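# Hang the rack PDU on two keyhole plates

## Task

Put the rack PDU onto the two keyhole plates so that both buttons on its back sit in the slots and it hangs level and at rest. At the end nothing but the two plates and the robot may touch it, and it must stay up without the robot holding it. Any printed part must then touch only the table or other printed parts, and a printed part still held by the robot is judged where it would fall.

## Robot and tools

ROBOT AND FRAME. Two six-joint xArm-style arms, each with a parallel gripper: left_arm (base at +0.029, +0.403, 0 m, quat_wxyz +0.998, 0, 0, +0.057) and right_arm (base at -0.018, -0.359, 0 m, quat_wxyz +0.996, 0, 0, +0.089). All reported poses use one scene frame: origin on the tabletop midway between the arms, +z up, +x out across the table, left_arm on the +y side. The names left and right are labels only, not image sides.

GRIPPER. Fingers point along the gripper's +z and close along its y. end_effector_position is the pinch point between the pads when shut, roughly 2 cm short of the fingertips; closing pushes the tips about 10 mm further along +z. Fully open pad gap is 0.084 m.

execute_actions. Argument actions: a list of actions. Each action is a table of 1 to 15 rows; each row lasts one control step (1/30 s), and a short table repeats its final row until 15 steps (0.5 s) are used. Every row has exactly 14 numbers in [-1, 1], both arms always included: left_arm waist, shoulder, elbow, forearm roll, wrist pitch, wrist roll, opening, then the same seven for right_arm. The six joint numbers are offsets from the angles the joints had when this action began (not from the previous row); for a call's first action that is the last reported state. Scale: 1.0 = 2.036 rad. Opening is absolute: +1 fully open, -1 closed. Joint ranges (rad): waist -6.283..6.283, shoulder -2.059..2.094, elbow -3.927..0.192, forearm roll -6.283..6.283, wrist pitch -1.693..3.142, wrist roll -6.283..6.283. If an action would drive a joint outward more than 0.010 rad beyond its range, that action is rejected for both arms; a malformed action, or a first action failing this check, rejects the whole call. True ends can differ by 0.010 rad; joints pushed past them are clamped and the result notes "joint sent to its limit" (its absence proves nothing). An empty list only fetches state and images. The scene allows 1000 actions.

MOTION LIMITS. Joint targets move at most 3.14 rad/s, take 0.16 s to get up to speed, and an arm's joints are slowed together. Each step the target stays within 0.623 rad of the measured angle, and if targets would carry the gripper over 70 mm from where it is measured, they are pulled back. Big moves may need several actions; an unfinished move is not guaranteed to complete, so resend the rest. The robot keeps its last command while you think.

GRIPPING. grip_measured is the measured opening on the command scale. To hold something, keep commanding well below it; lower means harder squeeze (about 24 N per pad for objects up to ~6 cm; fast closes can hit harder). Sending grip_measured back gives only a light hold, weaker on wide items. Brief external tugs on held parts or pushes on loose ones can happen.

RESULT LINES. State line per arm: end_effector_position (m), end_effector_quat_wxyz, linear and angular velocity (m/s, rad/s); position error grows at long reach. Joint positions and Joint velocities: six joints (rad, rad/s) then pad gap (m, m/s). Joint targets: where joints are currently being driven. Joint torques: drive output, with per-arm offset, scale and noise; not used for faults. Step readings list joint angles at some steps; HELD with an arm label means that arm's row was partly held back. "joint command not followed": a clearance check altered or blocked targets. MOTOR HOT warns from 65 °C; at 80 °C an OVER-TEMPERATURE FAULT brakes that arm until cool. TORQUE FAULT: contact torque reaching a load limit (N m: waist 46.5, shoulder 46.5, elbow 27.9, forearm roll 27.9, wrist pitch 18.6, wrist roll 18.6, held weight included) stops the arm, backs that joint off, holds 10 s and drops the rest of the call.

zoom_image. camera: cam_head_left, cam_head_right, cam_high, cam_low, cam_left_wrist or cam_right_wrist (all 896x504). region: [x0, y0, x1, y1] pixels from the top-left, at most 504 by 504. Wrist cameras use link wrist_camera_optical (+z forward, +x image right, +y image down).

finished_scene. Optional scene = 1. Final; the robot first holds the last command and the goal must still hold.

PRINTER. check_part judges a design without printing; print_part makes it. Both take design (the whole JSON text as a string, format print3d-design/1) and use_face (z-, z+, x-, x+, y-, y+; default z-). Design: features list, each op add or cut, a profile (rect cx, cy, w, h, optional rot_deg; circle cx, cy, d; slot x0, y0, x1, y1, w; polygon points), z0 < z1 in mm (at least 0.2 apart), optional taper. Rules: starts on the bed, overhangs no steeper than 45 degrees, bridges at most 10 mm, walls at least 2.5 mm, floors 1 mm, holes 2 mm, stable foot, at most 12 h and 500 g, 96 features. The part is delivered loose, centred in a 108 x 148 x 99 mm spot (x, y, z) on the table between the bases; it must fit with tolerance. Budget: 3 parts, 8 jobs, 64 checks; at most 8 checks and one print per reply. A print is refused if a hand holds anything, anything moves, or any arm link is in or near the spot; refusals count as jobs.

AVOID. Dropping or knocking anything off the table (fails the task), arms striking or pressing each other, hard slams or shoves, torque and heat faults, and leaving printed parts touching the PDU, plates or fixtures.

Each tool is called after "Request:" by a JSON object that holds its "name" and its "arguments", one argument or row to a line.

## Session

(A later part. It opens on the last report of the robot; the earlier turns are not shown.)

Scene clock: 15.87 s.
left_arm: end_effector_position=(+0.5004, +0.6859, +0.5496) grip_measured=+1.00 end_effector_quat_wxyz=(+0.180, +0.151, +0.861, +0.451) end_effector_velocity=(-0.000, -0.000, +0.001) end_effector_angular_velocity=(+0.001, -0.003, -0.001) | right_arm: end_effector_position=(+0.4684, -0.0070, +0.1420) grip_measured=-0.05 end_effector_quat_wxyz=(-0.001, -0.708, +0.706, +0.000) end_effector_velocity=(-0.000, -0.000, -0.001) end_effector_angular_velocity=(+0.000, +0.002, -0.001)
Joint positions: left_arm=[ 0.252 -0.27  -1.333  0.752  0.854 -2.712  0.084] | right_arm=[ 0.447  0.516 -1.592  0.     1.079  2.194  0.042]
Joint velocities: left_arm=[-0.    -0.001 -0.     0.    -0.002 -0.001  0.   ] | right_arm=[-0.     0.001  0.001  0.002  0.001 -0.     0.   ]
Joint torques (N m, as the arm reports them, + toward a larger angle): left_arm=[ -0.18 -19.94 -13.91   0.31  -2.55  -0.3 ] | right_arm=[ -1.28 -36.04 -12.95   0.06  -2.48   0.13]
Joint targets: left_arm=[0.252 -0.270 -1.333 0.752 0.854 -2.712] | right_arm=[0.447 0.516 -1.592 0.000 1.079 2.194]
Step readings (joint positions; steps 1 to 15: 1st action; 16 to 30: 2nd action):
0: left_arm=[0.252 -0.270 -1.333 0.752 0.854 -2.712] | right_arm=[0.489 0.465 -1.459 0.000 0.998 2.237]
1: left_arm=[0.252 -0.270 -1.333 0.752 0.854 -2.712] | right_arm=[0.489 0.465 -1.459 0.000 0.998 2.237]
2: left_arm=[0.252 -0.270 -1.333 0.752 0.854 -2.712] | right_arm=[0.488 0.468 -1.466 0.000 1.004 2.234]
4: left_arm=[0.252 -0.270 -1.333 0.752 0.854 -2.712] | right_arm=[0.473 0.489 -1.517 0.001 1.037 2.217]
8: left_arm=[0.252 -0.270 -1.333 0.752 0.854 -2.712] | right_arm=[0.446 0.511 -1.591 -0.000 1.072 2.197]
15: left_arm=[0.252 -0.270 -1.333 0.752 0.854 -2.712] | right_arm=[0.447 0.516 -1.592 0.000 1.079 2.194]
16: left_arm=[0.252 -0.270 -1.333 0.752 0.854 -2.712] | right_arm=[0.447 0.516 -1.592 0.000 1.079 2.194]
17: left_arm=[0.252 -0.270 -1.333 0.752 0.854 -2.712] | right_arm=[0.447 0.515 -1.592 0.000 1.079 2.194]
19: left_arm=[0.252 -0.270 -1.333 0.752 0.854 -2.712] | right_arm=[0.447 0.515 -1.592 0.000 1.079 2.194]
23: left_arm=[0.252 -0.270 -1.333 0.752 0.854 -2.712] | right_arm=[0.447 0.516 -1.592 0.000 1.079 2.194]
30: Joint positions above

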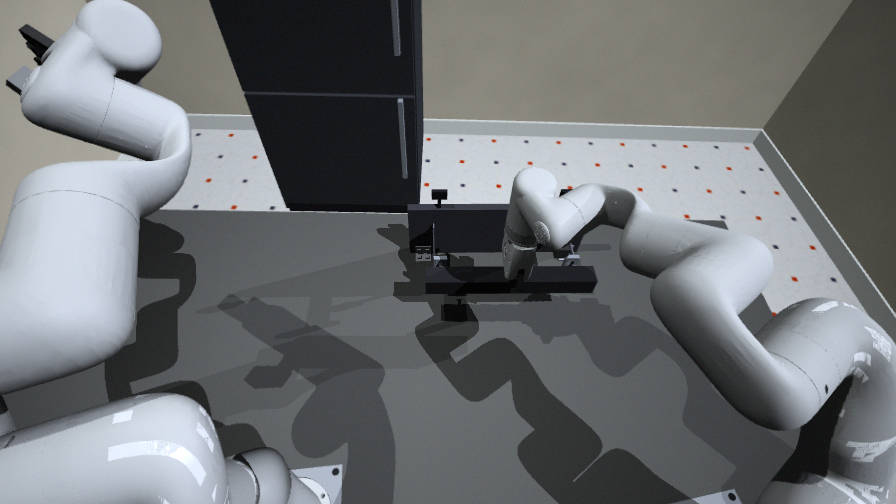

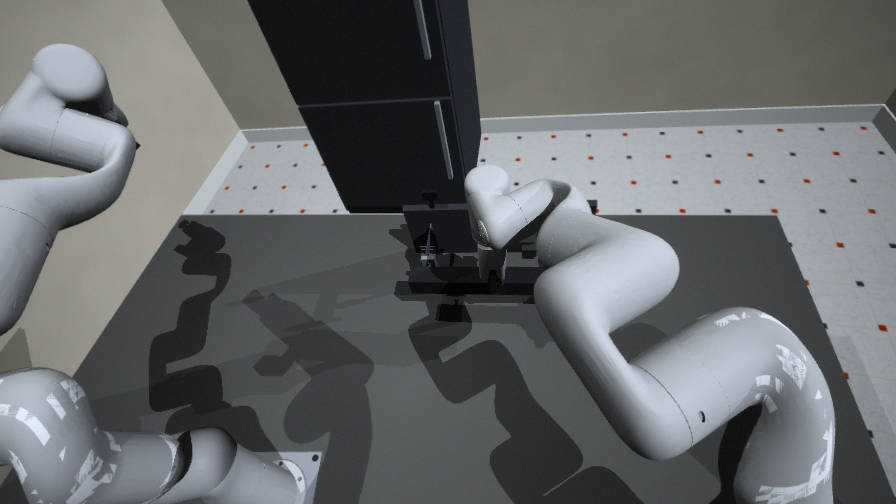

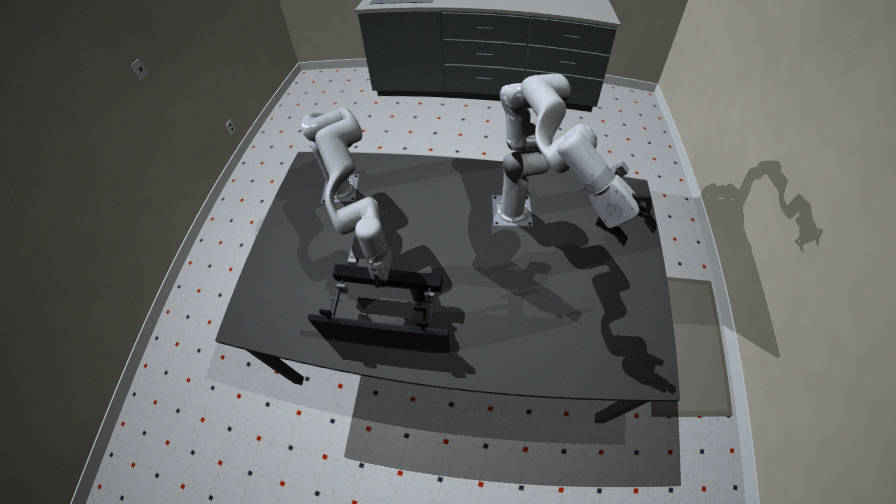

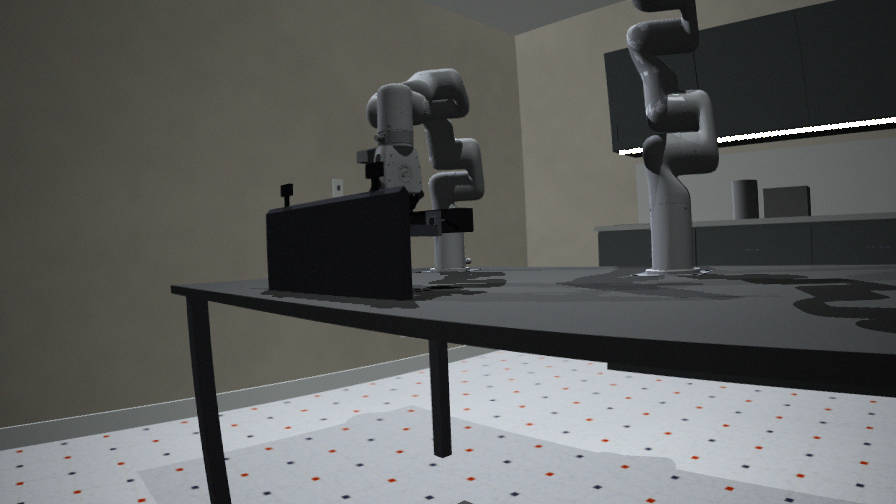

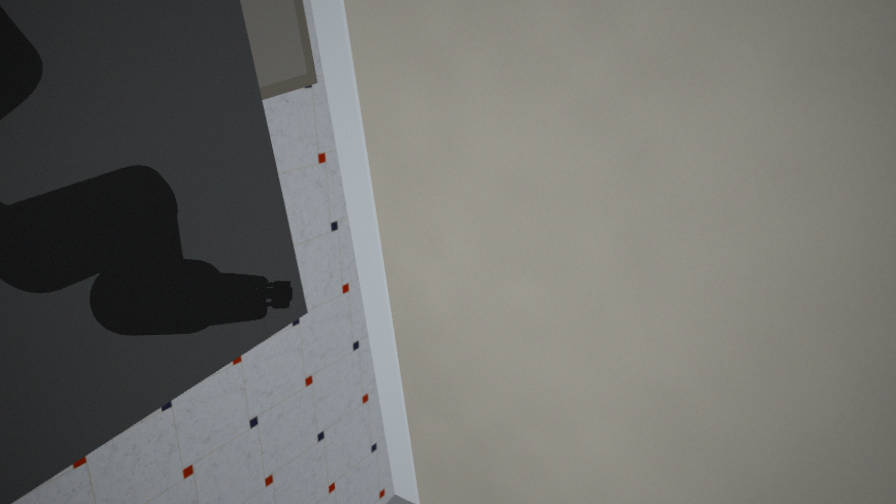

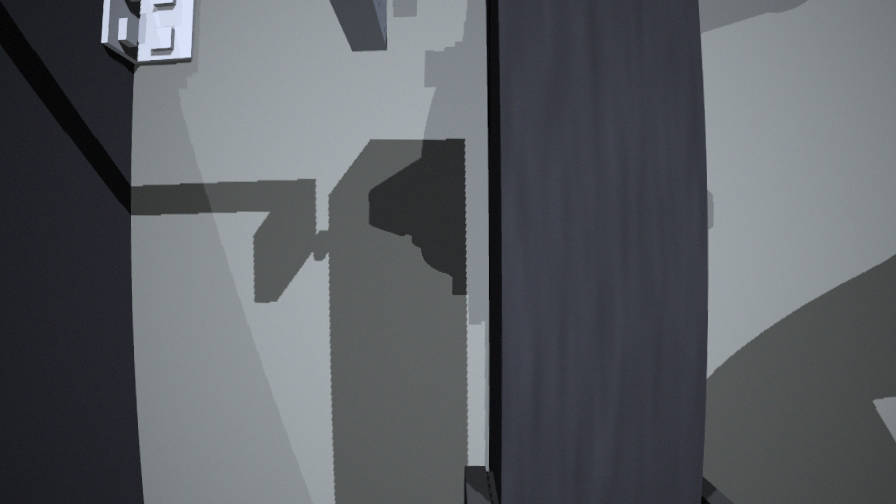

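Request:
{"name": "execute_actions", "arguments": {
  "actions": [
    [[0,0,0,0,0,0,1,-0.0028,0.0138,-0.02,0,0.0062,-0.0028,-1]]
  ]
}}

Request:
{"name": "zoom_image", "arguments": {
  "camera": "cam_head_left",
  "region": [420, 245, 470, 285]
}}

Request:
{"name": "zoom_image", "arguments": {
  "camera": "cam_low",
  "region": [410, 200, 470, 240]
}}

Request:
{"name": "zoom_image", "arguments": {
  "camera": "cam_high",
  "region": [320, 265, 370, 305]
}}

Request:
{"name": "zoom_image", "arguments": {
  "camera": "cam_high",
  "region": [405, 270, 455, 310]
}}

Request:
{"name": "zoom_image", "arguments": {
  "camera": "cam_head_left",
  "region": [550, 245, 600, 285]
}}

Scene clock: 16.97 s.
left_arm: end_effector_position=(+0.5004, +0.6859, +0.5496) grip_measured=+1.00 end_effector_quat_wxyz=(+0.180, +0.151, +0.861, +0.451) end_effector_velocity=(-0.000, +0.000, -0.000) end_effector_angular_velocity=(+0.000, +0.002, +0.001) | right_arm: end_effector_position=(+0.4763, -0.0055, +0.1410) grip_measured=-0.05 end_effector_quat_wxyz=(-0.001, -0.708, +0.706, +0.000) end_effector_velocity=(+0.000, -0.000, -0.001) end_effector_angular_velocity=(-0.001, +0.000, +0.000)
Joint positions: left_arm=[ 0.252 -0.27  -1.333  0.752  0.854 -2.712  0.084] | right_arm=[ 0.441  0.544 -1.633  0.     1.092  2.188  0.042]
Joint velocities: left_arm=[0.    0.001 0.    0.001 0.001 0.001 0.   ] | right_arm=[-0.     0.001  0.    -0.001 -0.001 -0.    -0.   ]
Joint torques (N m, as the arm reports them, + toward a larger angle): left_arm=[ -0.4  -20.07 -14.01   0.17  -2.25  -0.23] | right_arm=[ -1.44 -37.25 -12.97   0.52  -2.26   0.35]
Joint targets: left_arm=[0.252 -0.270 -1.333 0.752 0.854 -2.712] | right_arm=[0.441 0.544 -1.633 0.000 1.092 2.188]
Step readings (joint positions):
0: left_arm=[0.252 -0.270 -1.333 0.752 0.854 -2.712] | right_arm=[0.447 0.516 -1.592 0.000 1.079 2.194]
1: left_arm=[0.252 -0.270 -1.333 0.752 0.854 -2.712] | right_arm=[0.447 0.516 -1.592 0.000 1.079 2.194]
2: left_arm=[0.252 -0.270 -1.333 0.752 0.854 -2.712] | right_arm=[0.446 0.520 -1.598 0.000 1.082 2.193]
4: left_arm=[0.252 -0.270 -1.333 0.752 0.854 -2.712] | right_arm=[0.443 0.535 -1.620 0.000 1.087 2.190]
8: left_arm=[0.252 -0.270 -1.333 0.752 0.854 -2.712] | right_arm=[0.441 0.544 -1.631 0.000 1.091 2.189]
15: Joint positions above

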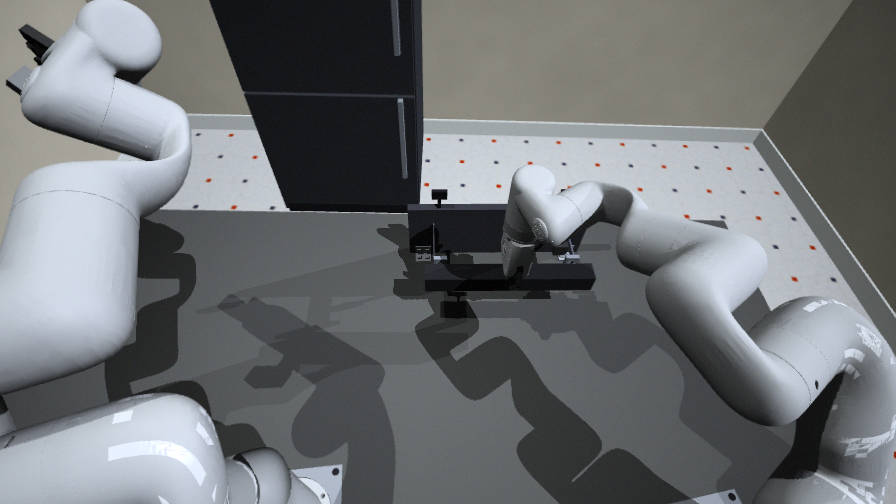

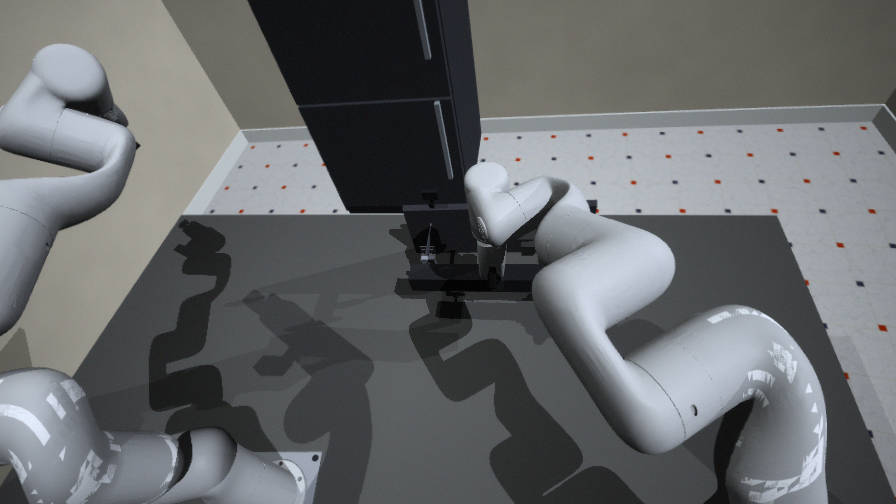

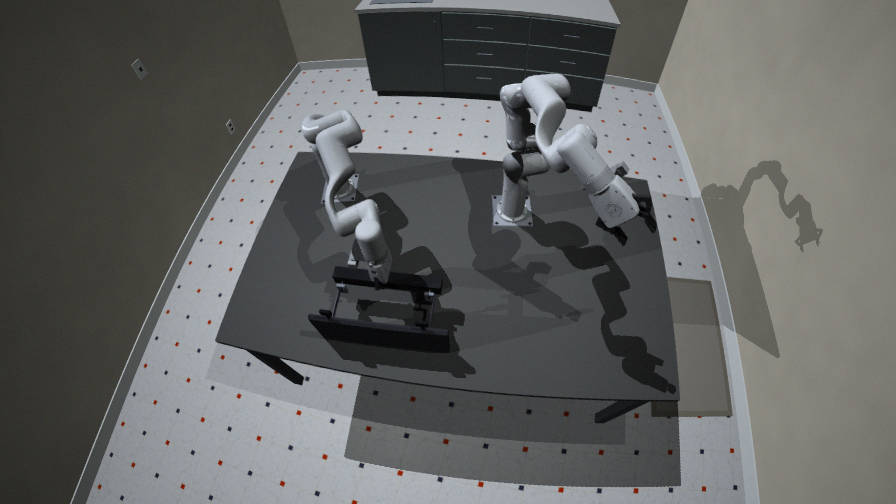

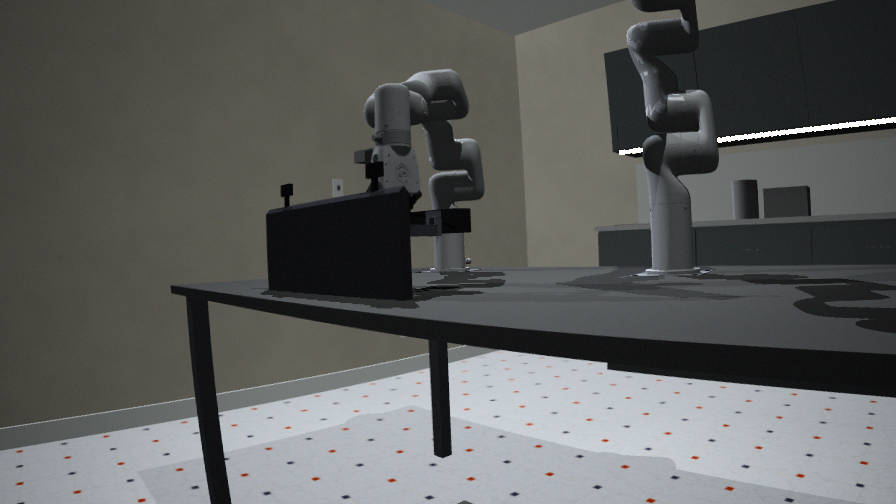

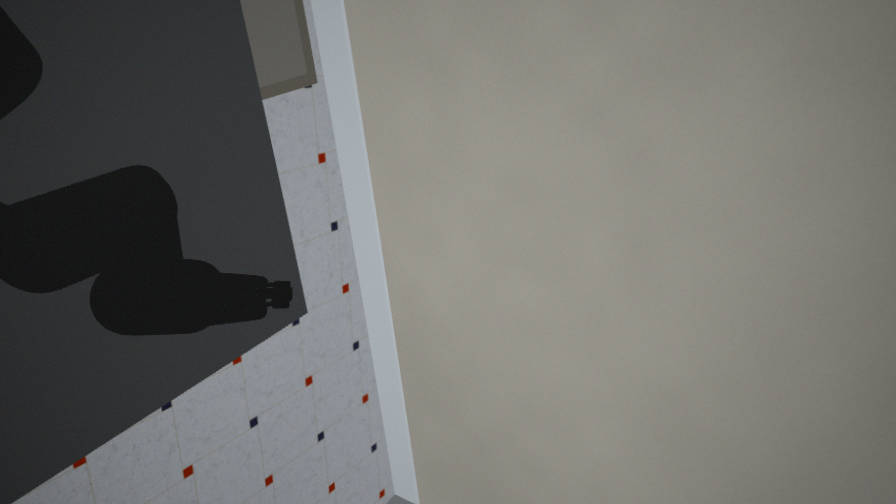

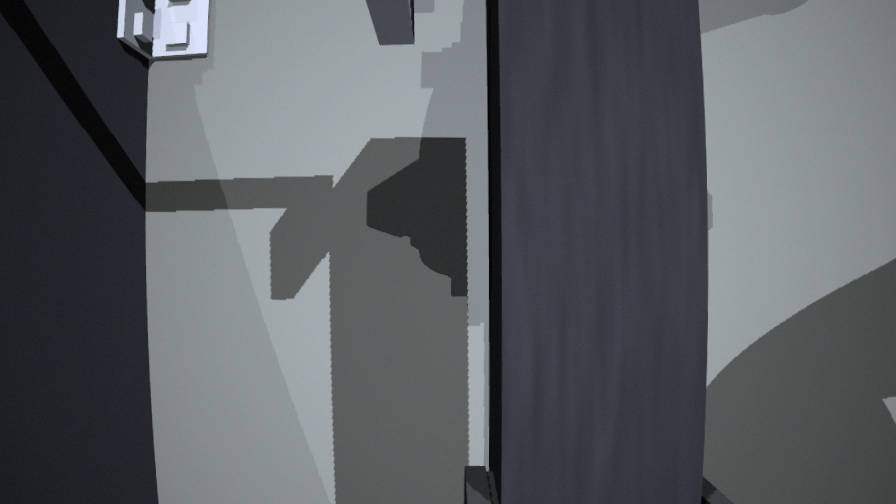

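Region (420, 245, 470, 285) of cam_head_left's 896x504 image, scaled by 10.080, with more detail than that image has; it fills the top 403 rows of this view, and the rest is white.

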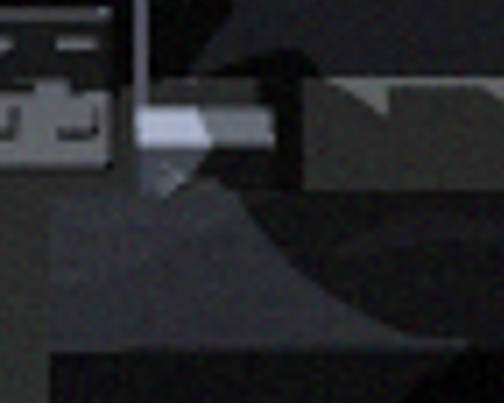

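Region (410, 200, 470, 240) of cam_low's 896x504 image, scaled by 8.400, with more detail than that image has.

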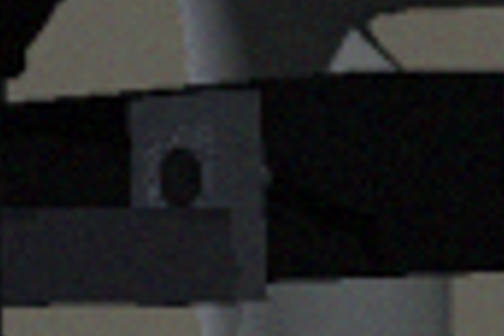

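Region (320, 265, 370, 305) of cam_high's 896x504 image, scaled by 10.080, with more detail than that image has; it fills the top 403 rows of this view, and the rest is white.

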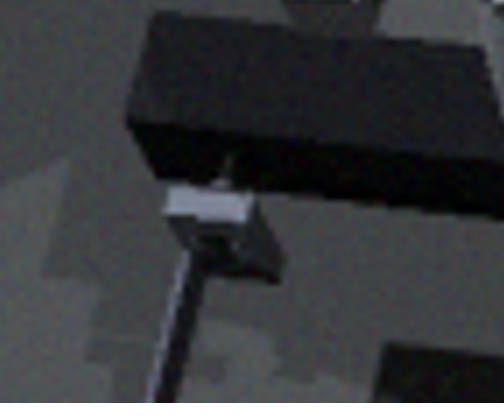

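Region (405, 270, 455, 310) of cam_high's 896x504 image, scaled by 10.080, with more detail than that image has; it fills the top 403 rows of this view, and the rest is white.

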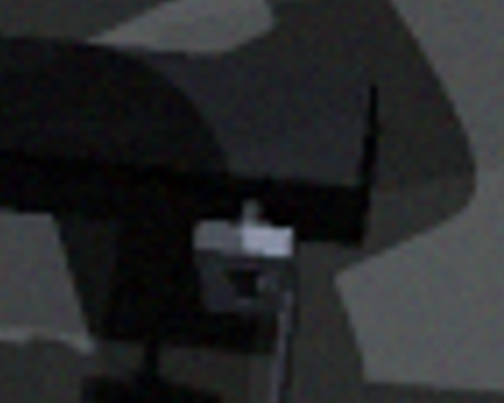

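Region (550, 245, 600, 285) of cam_head_left's 896x504 image, scaled by 10.080, with more detail than that image has; it fills the top 403 rows of this view, and the rest is white.

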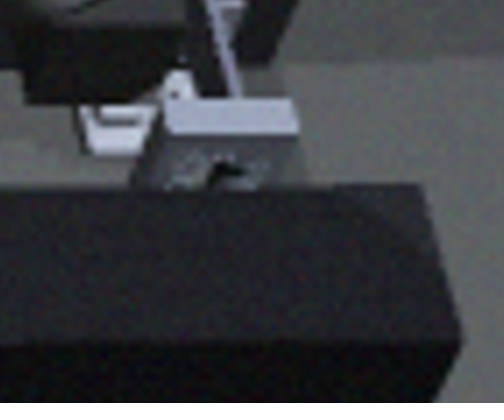

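Request:
{"name": "execute_actions", "arguments": {
  "actions": [
    [[0,0,0,0,0,0,1,-0.0024,0.0073,-0.0114,0,0.0041,-0.0024,-1]]
  ]
}}

Request:
{"name": "zoom_image", "arguments": {
  "camera": "cam_low",
  "region": [410, 200, 470, 240]
}}

Request:
{"name": "zoom_image", "arguments": {
  "camera": "cam_head_left",
  "region": [420, 240, 600, 290]
}}

Scene clock: 17.83 s.
left_arm: end_effector_position=(+0.5004, +0.6859, +0.5496) grip_measured=+1.00 end_effector_quat_wxyz=(+0.180, +0.151, +0.861, +0.451) end_effector_velocity=(+0.000, +0.000, -0.001) end_effector_angular_velocity=(-0.000, +0.001, -0.001) | right_arm: end_effector_position=(+0.4806, -0.0057, +0.1405) grip_measured=-0.04 end_effector_quat_wxyz=(-0.002, -0.708, +0.706, +0.001) end_effector_velocity=(+0.002, -0.000, +0.000) end_effector_angular_velocity=(+0.001, -0.004, +0.001)
Joint positions: left_arm=[ 0.252 -0.27  -1.333  0.752  0.854 -2.712  0.084] | right_arm=[ 0.437  0.559 -1.655  0.     1.101  2.183  0.042]
Joint velocities: left_arm=[ 0.001  0.001  0.    -0.    -0.001  0.001  0.   ] | right_arm=[-0.002  0.001 -0.002 -0.001 -0.003 -0.002  0.   ]
Joint torques (N m, as the arm reports them, + toward a larger angle): left_arm=[ -0.94 -19.42 -13.53   0.15  -2.3   -0.34] | right_arm=[ -3.5  -37.36 -13.93   0.19  -4.46   1.63]
Joint targets: left_arm=[0.252 -0.270 -1.333 0.752 0.854 -2.712] | right_arm=[0.437 0.559 -1.656 0.000 1.100 2.184]
Step readings (joint positions):
0: left_arm=[0.252 -0.270 -1.333 0.752 0.854 -2.712] | right_arm=[0.441 0.544 -1.633 0.000 1.092 2.188]
1: left_arm=[0.252 -0.270 -1.333 0.752 0.854 -2.712] | right_arm=[0.441 0.544 -1.633 0.000 1.092 2.188]
2: left_arm=[0.252 -0.270 -1.333 0.752 0.854 -2.712] | right_arm=[0.441 0.547 -1.638 0.000 1.094 2.187]
4: left_arm=[0.252 -0.270 -1.333 0.752 0.854 -2.712] | right_arm=[0.438 0.554 -1.649 0.000 1.098 2.184]
8: left_arm=[0.252 -0.270 -1.333 0.752 0.854 -2.712] | right_arm=[0.438 0.558 -1.654 0.001 1.101 2.183]
15: Joint positions above

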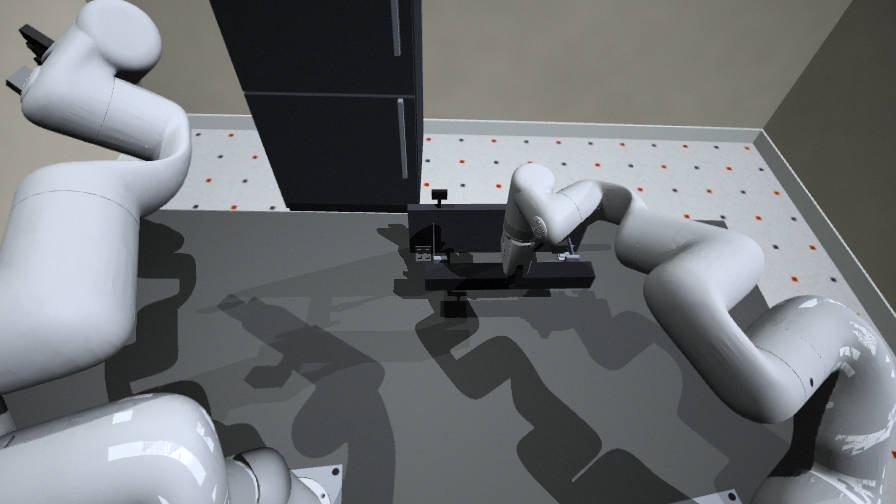

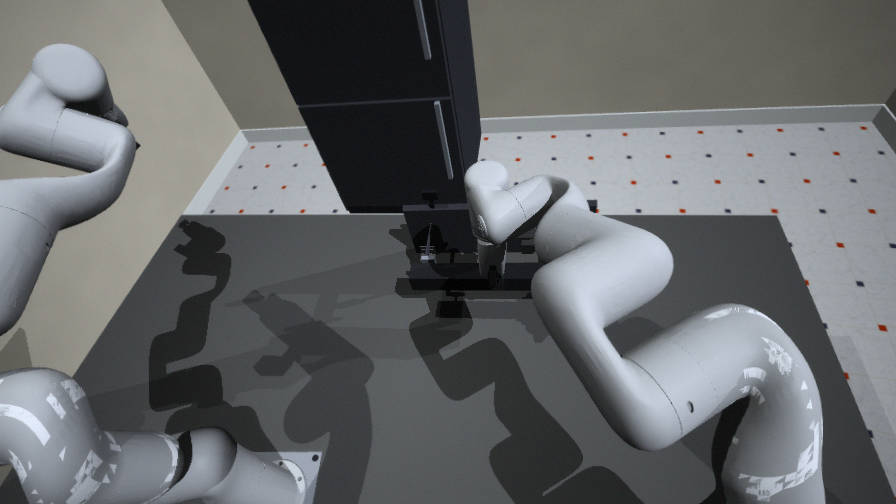

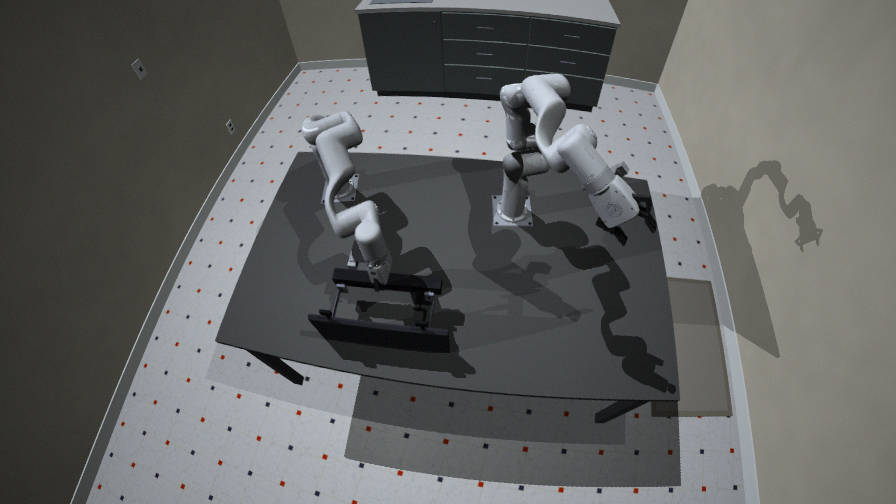

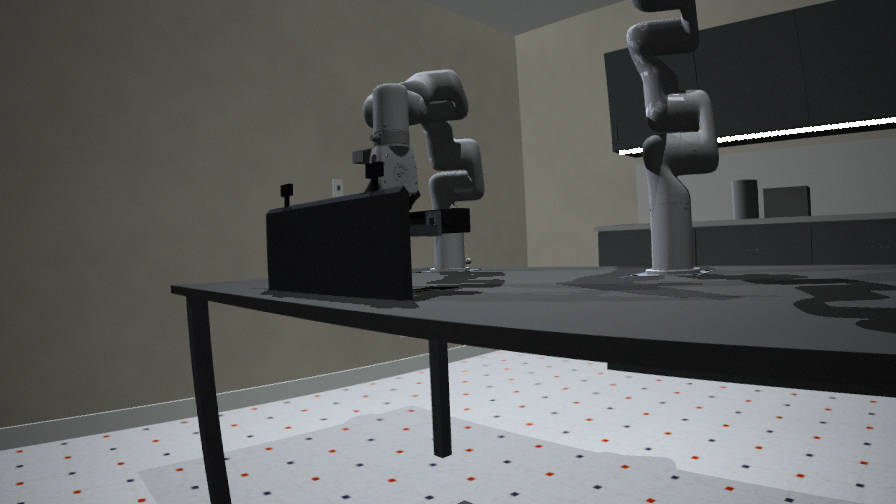

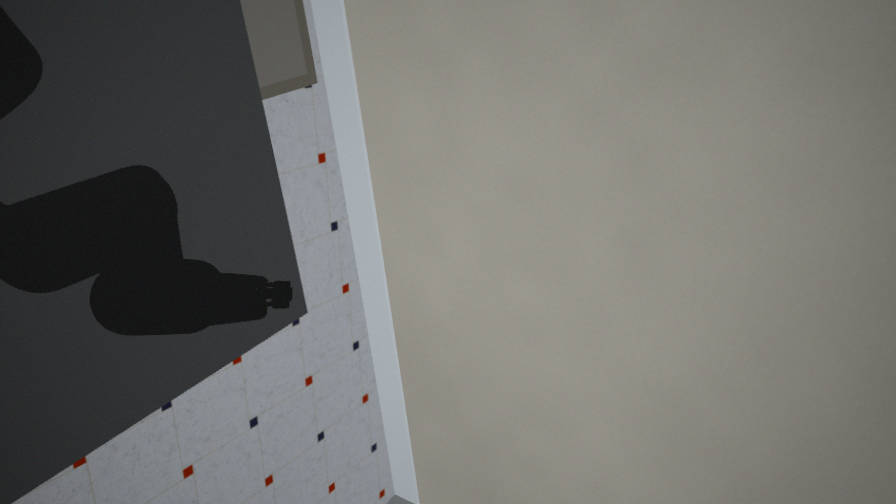

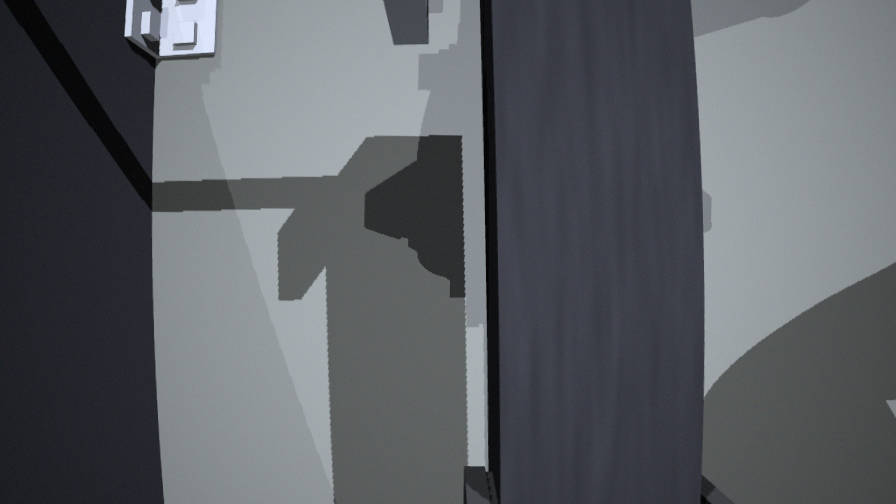

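Region (410, 200, 470, 240) of cam_low's 896x504 image, scaled by 8.400, with more detail than that image has.

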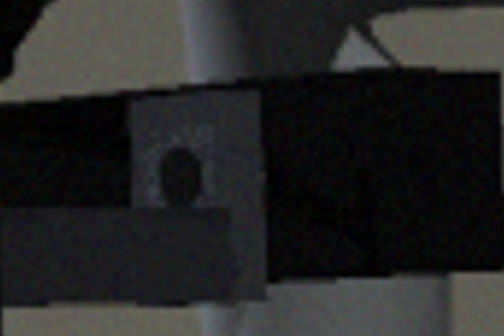

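Region (420, 240, 600, 290) of cam_head_left's 896x504 image, scaled by 2.800, with more detail than that image has.

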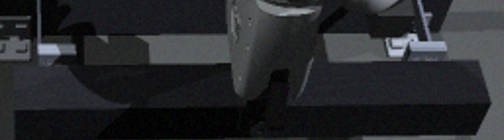

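Request:
{"name": "execute_actions", "arguments": {
  "actions": [
    [[0,0,0,0,0,0,1,0.0095,-0.0293,0.0455,0,-0.0162,0.0095,-1]]
  ]
}}

Request:
{"name": "zoom_image", "arguments": {
  "camera": "cam_head_right",
  "region": [530, 240, 610, 300]
}}

Request:
{"name": "zoom_image", "arguments": {
  "camera": "cam_head_right",
  "region": [395, 240, 475, 300]
}}

Request:
{"name": "zoom_image", "arguments": {
  "camera": "cam_head_left",
  "region": [410, 240, 490, 300]
}}

Request:
{"name": "zoom_image", "arguments": {
  "camera": "cam_head_left",
  "region": [530, 240, 610, 300]
}}

Request:
{"name": "zoom_image", "arguments": {
  "camera": "cam_high",
  "region": [315, 255, 385, 305]
}}

Request:
{"name": "zoom_image", "arguments": {
  "camera": "cam_high",
  "region": [395, 260, 465, 310]
}}

Scene clock: 19.10 s.
left_arm: end_effector_position=(+0.5004, +0.6859, +0.5496) grip_measured=+1.00 end_effector_quat_wxyz=(+0.180, +0.151, +0.861, +0.451) end_effector_velocity=(-0.000, -0.000, +0.001) end_effector_angular_velocity=(+0.001, -0.002, -0.001) | right_arm: end_effector_position=(+0.4612, -0.0059, +0.1406) grip_measured=-0.05 end_effector_quat_wxyz=(-0.002, -0.708, +0.706, +0.000) end_effector_velocity=(-0.001, +0.002, +0.002) end_effector_angular_velocity=(+0.001, -0.001, +0.005)
Joint positions: left_arm=[ 0.252 -0.27  -1.333  0.752  0.854 -2.712  0.084] | right_arm=[ 0.456  0.499 -1.563  0.     1.067  2.202  0.042]
Joint velocities: left_arm=[ 0.    -0.001 -0.    -0.001 -0.     0.001 -0.   ] | right_arm=[ 0.004 -0.004 -0.001 -0.     0.003 -0.001 -0.   ]
Joint torques (N m, as the arm reports them, + toward a larger angle): left_arm=[ -0.52 -19.57 -13.81   0.23  -2.33  -0.15] | right_arm=[ -1.23 -36.67 -13.     0.3   -2.37   0.31]
Joint targets: left_arm=[0.252 -0.270 -1.333 0.752 0.854 -2.712] | right_arm=[0.457 0.499 -1.562 0.000 1.068 2.202]
Step readings (joint positions):
0: left_arm=[0.252 -0.270 -1.333 0.752 0.854 -2.712] | right_arm=[0.437 0.559 -1.655 0.001 1.101 2.183]
1: left_arm=[0.252 -0.270 -1.333 0.752 0.854 -2.712] | right_arm=[0.437 0.558 -1.655 0.001 1.100 2.183]
2: left_arm=[0.252 -0.270 -1.333 0.752 0.854 -2.712] | right_arm=[0.438 0.554 -1.648 0.000 1.096 2.184]
4: left_arm=[0.252 -0.270 -1.333 0.752 0.854 -2.712] | right_arm=[0.445 0.526 -1.607 -0.000 1.078 2.194]
8: left_arm=[0.252 -0.270 -1.333 0.752 0.854 -2.712] | right_arm=[0.455 0.500 -1.569 0.000 1.067 2.202]
15: Joint positions above

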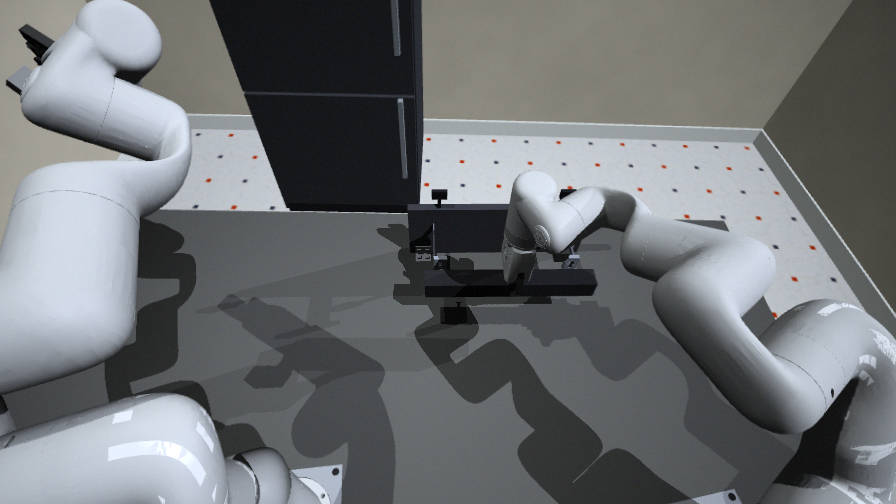

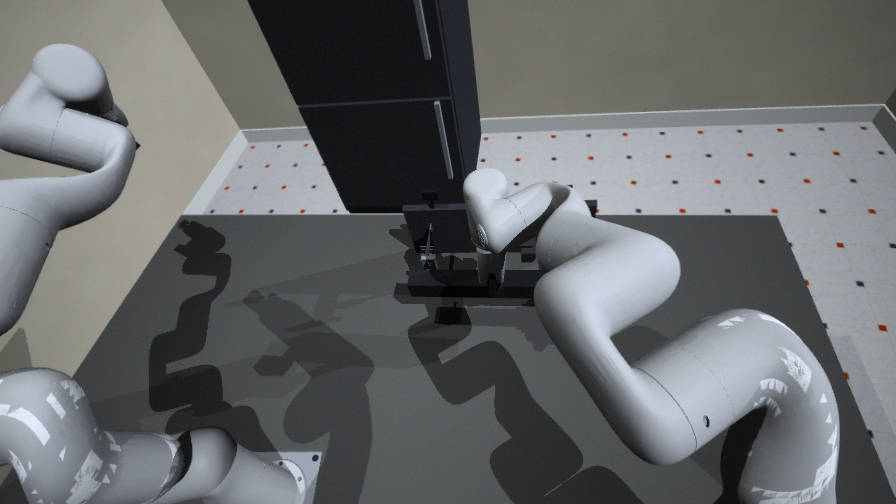

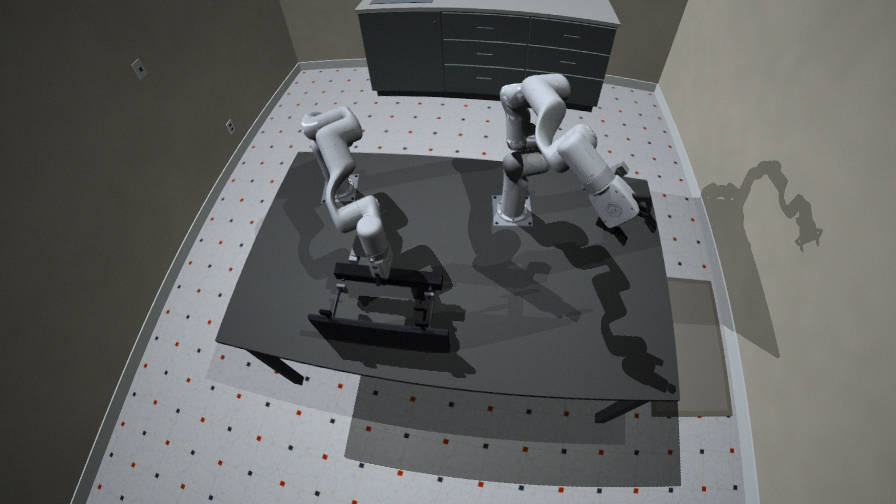

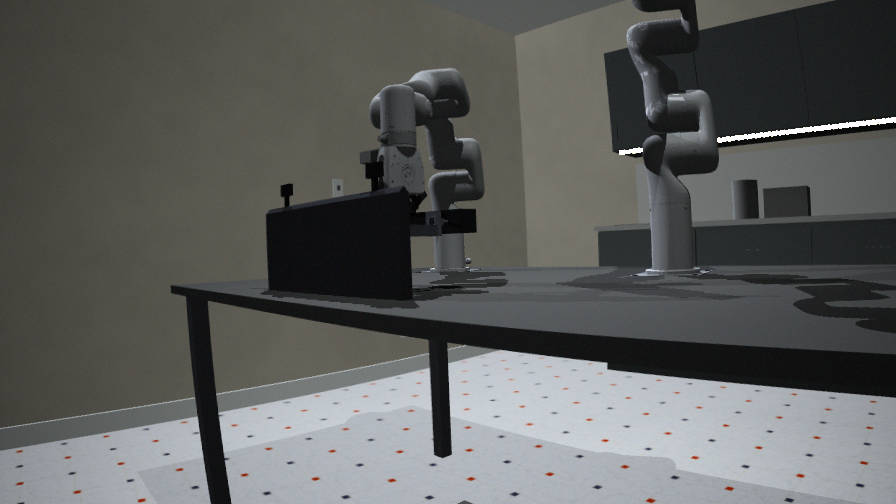

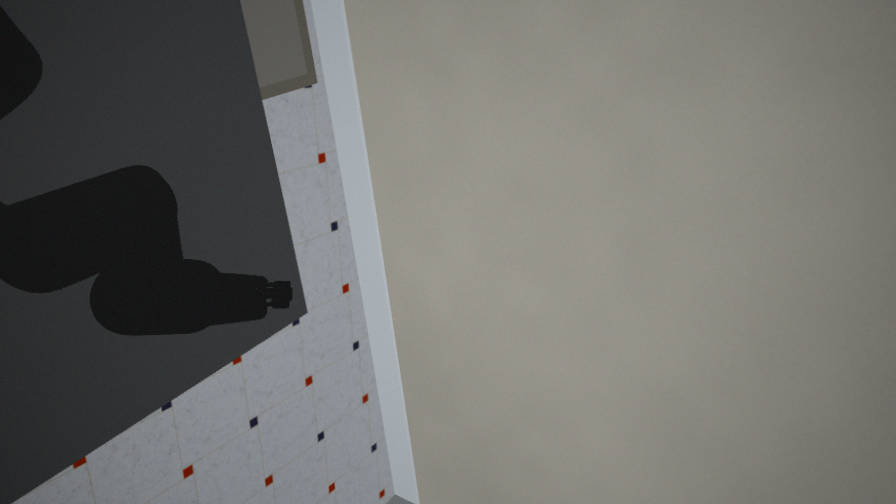

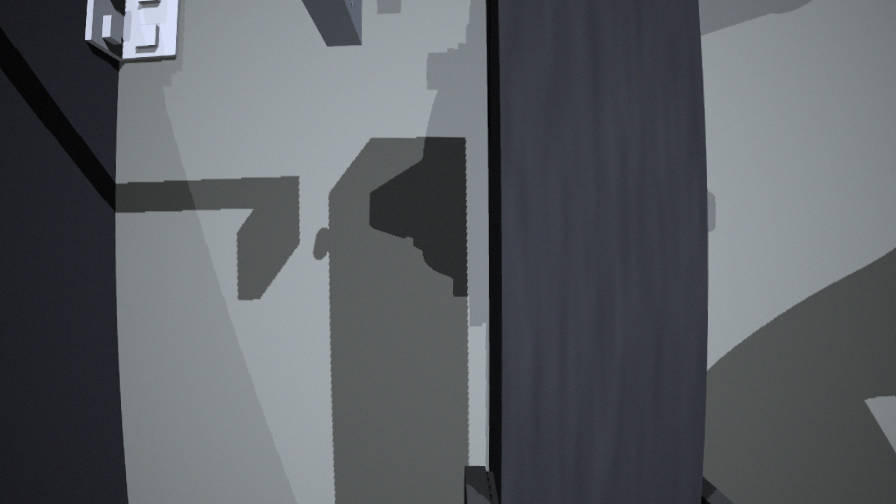

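Region (530, 240, 610, 300) of cam_head_right's 896x504 image, scaled by 6.300, with more detail than that image has; it fills the top 378 rows of this view, and the rest is white.

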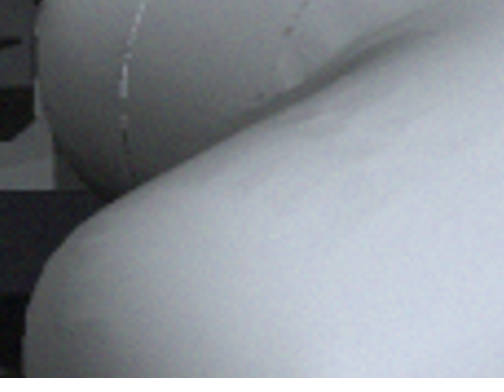

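Region (395, 240, 475, 300) of cam_head_right's 896x504 image, scaled by 6.300, with more detail than that image has; it fills the top 378 rows of this view, and the rest is white.

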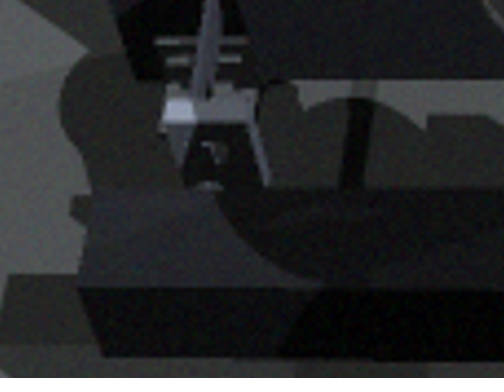

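Region (410, 240, 490, 300) of cam_head_left's 896x504 image, scaled by 6.300, with more detail than that image has; it fills the top 378 rows of this view, and the rest is white.

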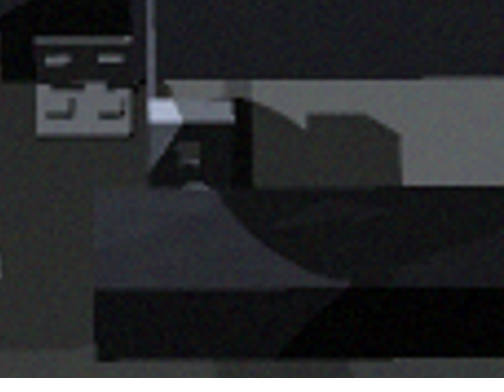

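Region (530, 240, 610, 300) of cam_head_left's 896x504 image, scaled by 6.300, with more detail than that image has; it fills the top 378 rows of this view, and the rest is white.

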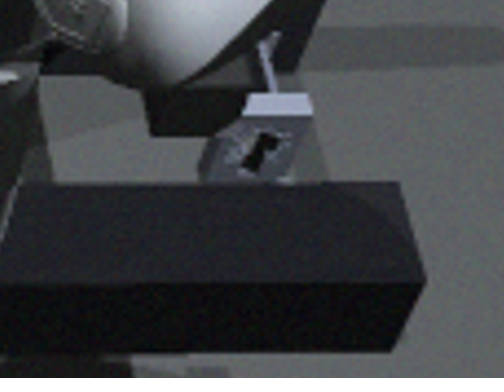

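Region (315, 255, 385, 305) of cam_high's 896x504 image, scaled by 7.200, with more detail than that image has; it fills the top 360 rows of this view, and the rest is white.

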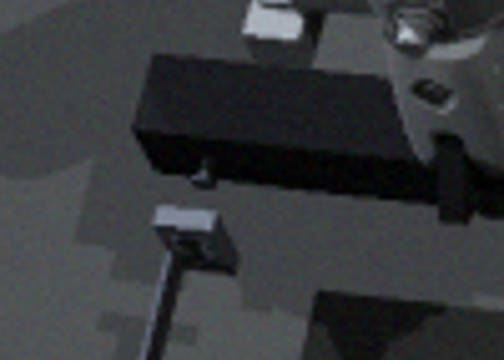

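Region (395, 260, 465, 310) of cam_high's 896x504 image, scaled by 7.200, with more detail than that image has; it fills the top 360 rows of this view, and the rest is white.

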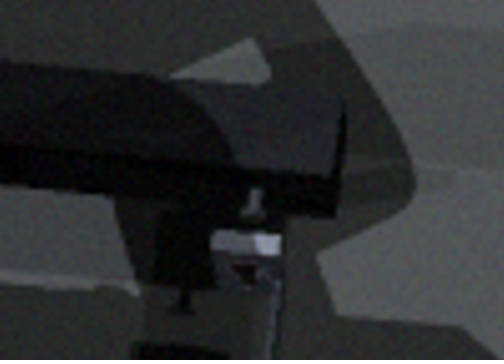

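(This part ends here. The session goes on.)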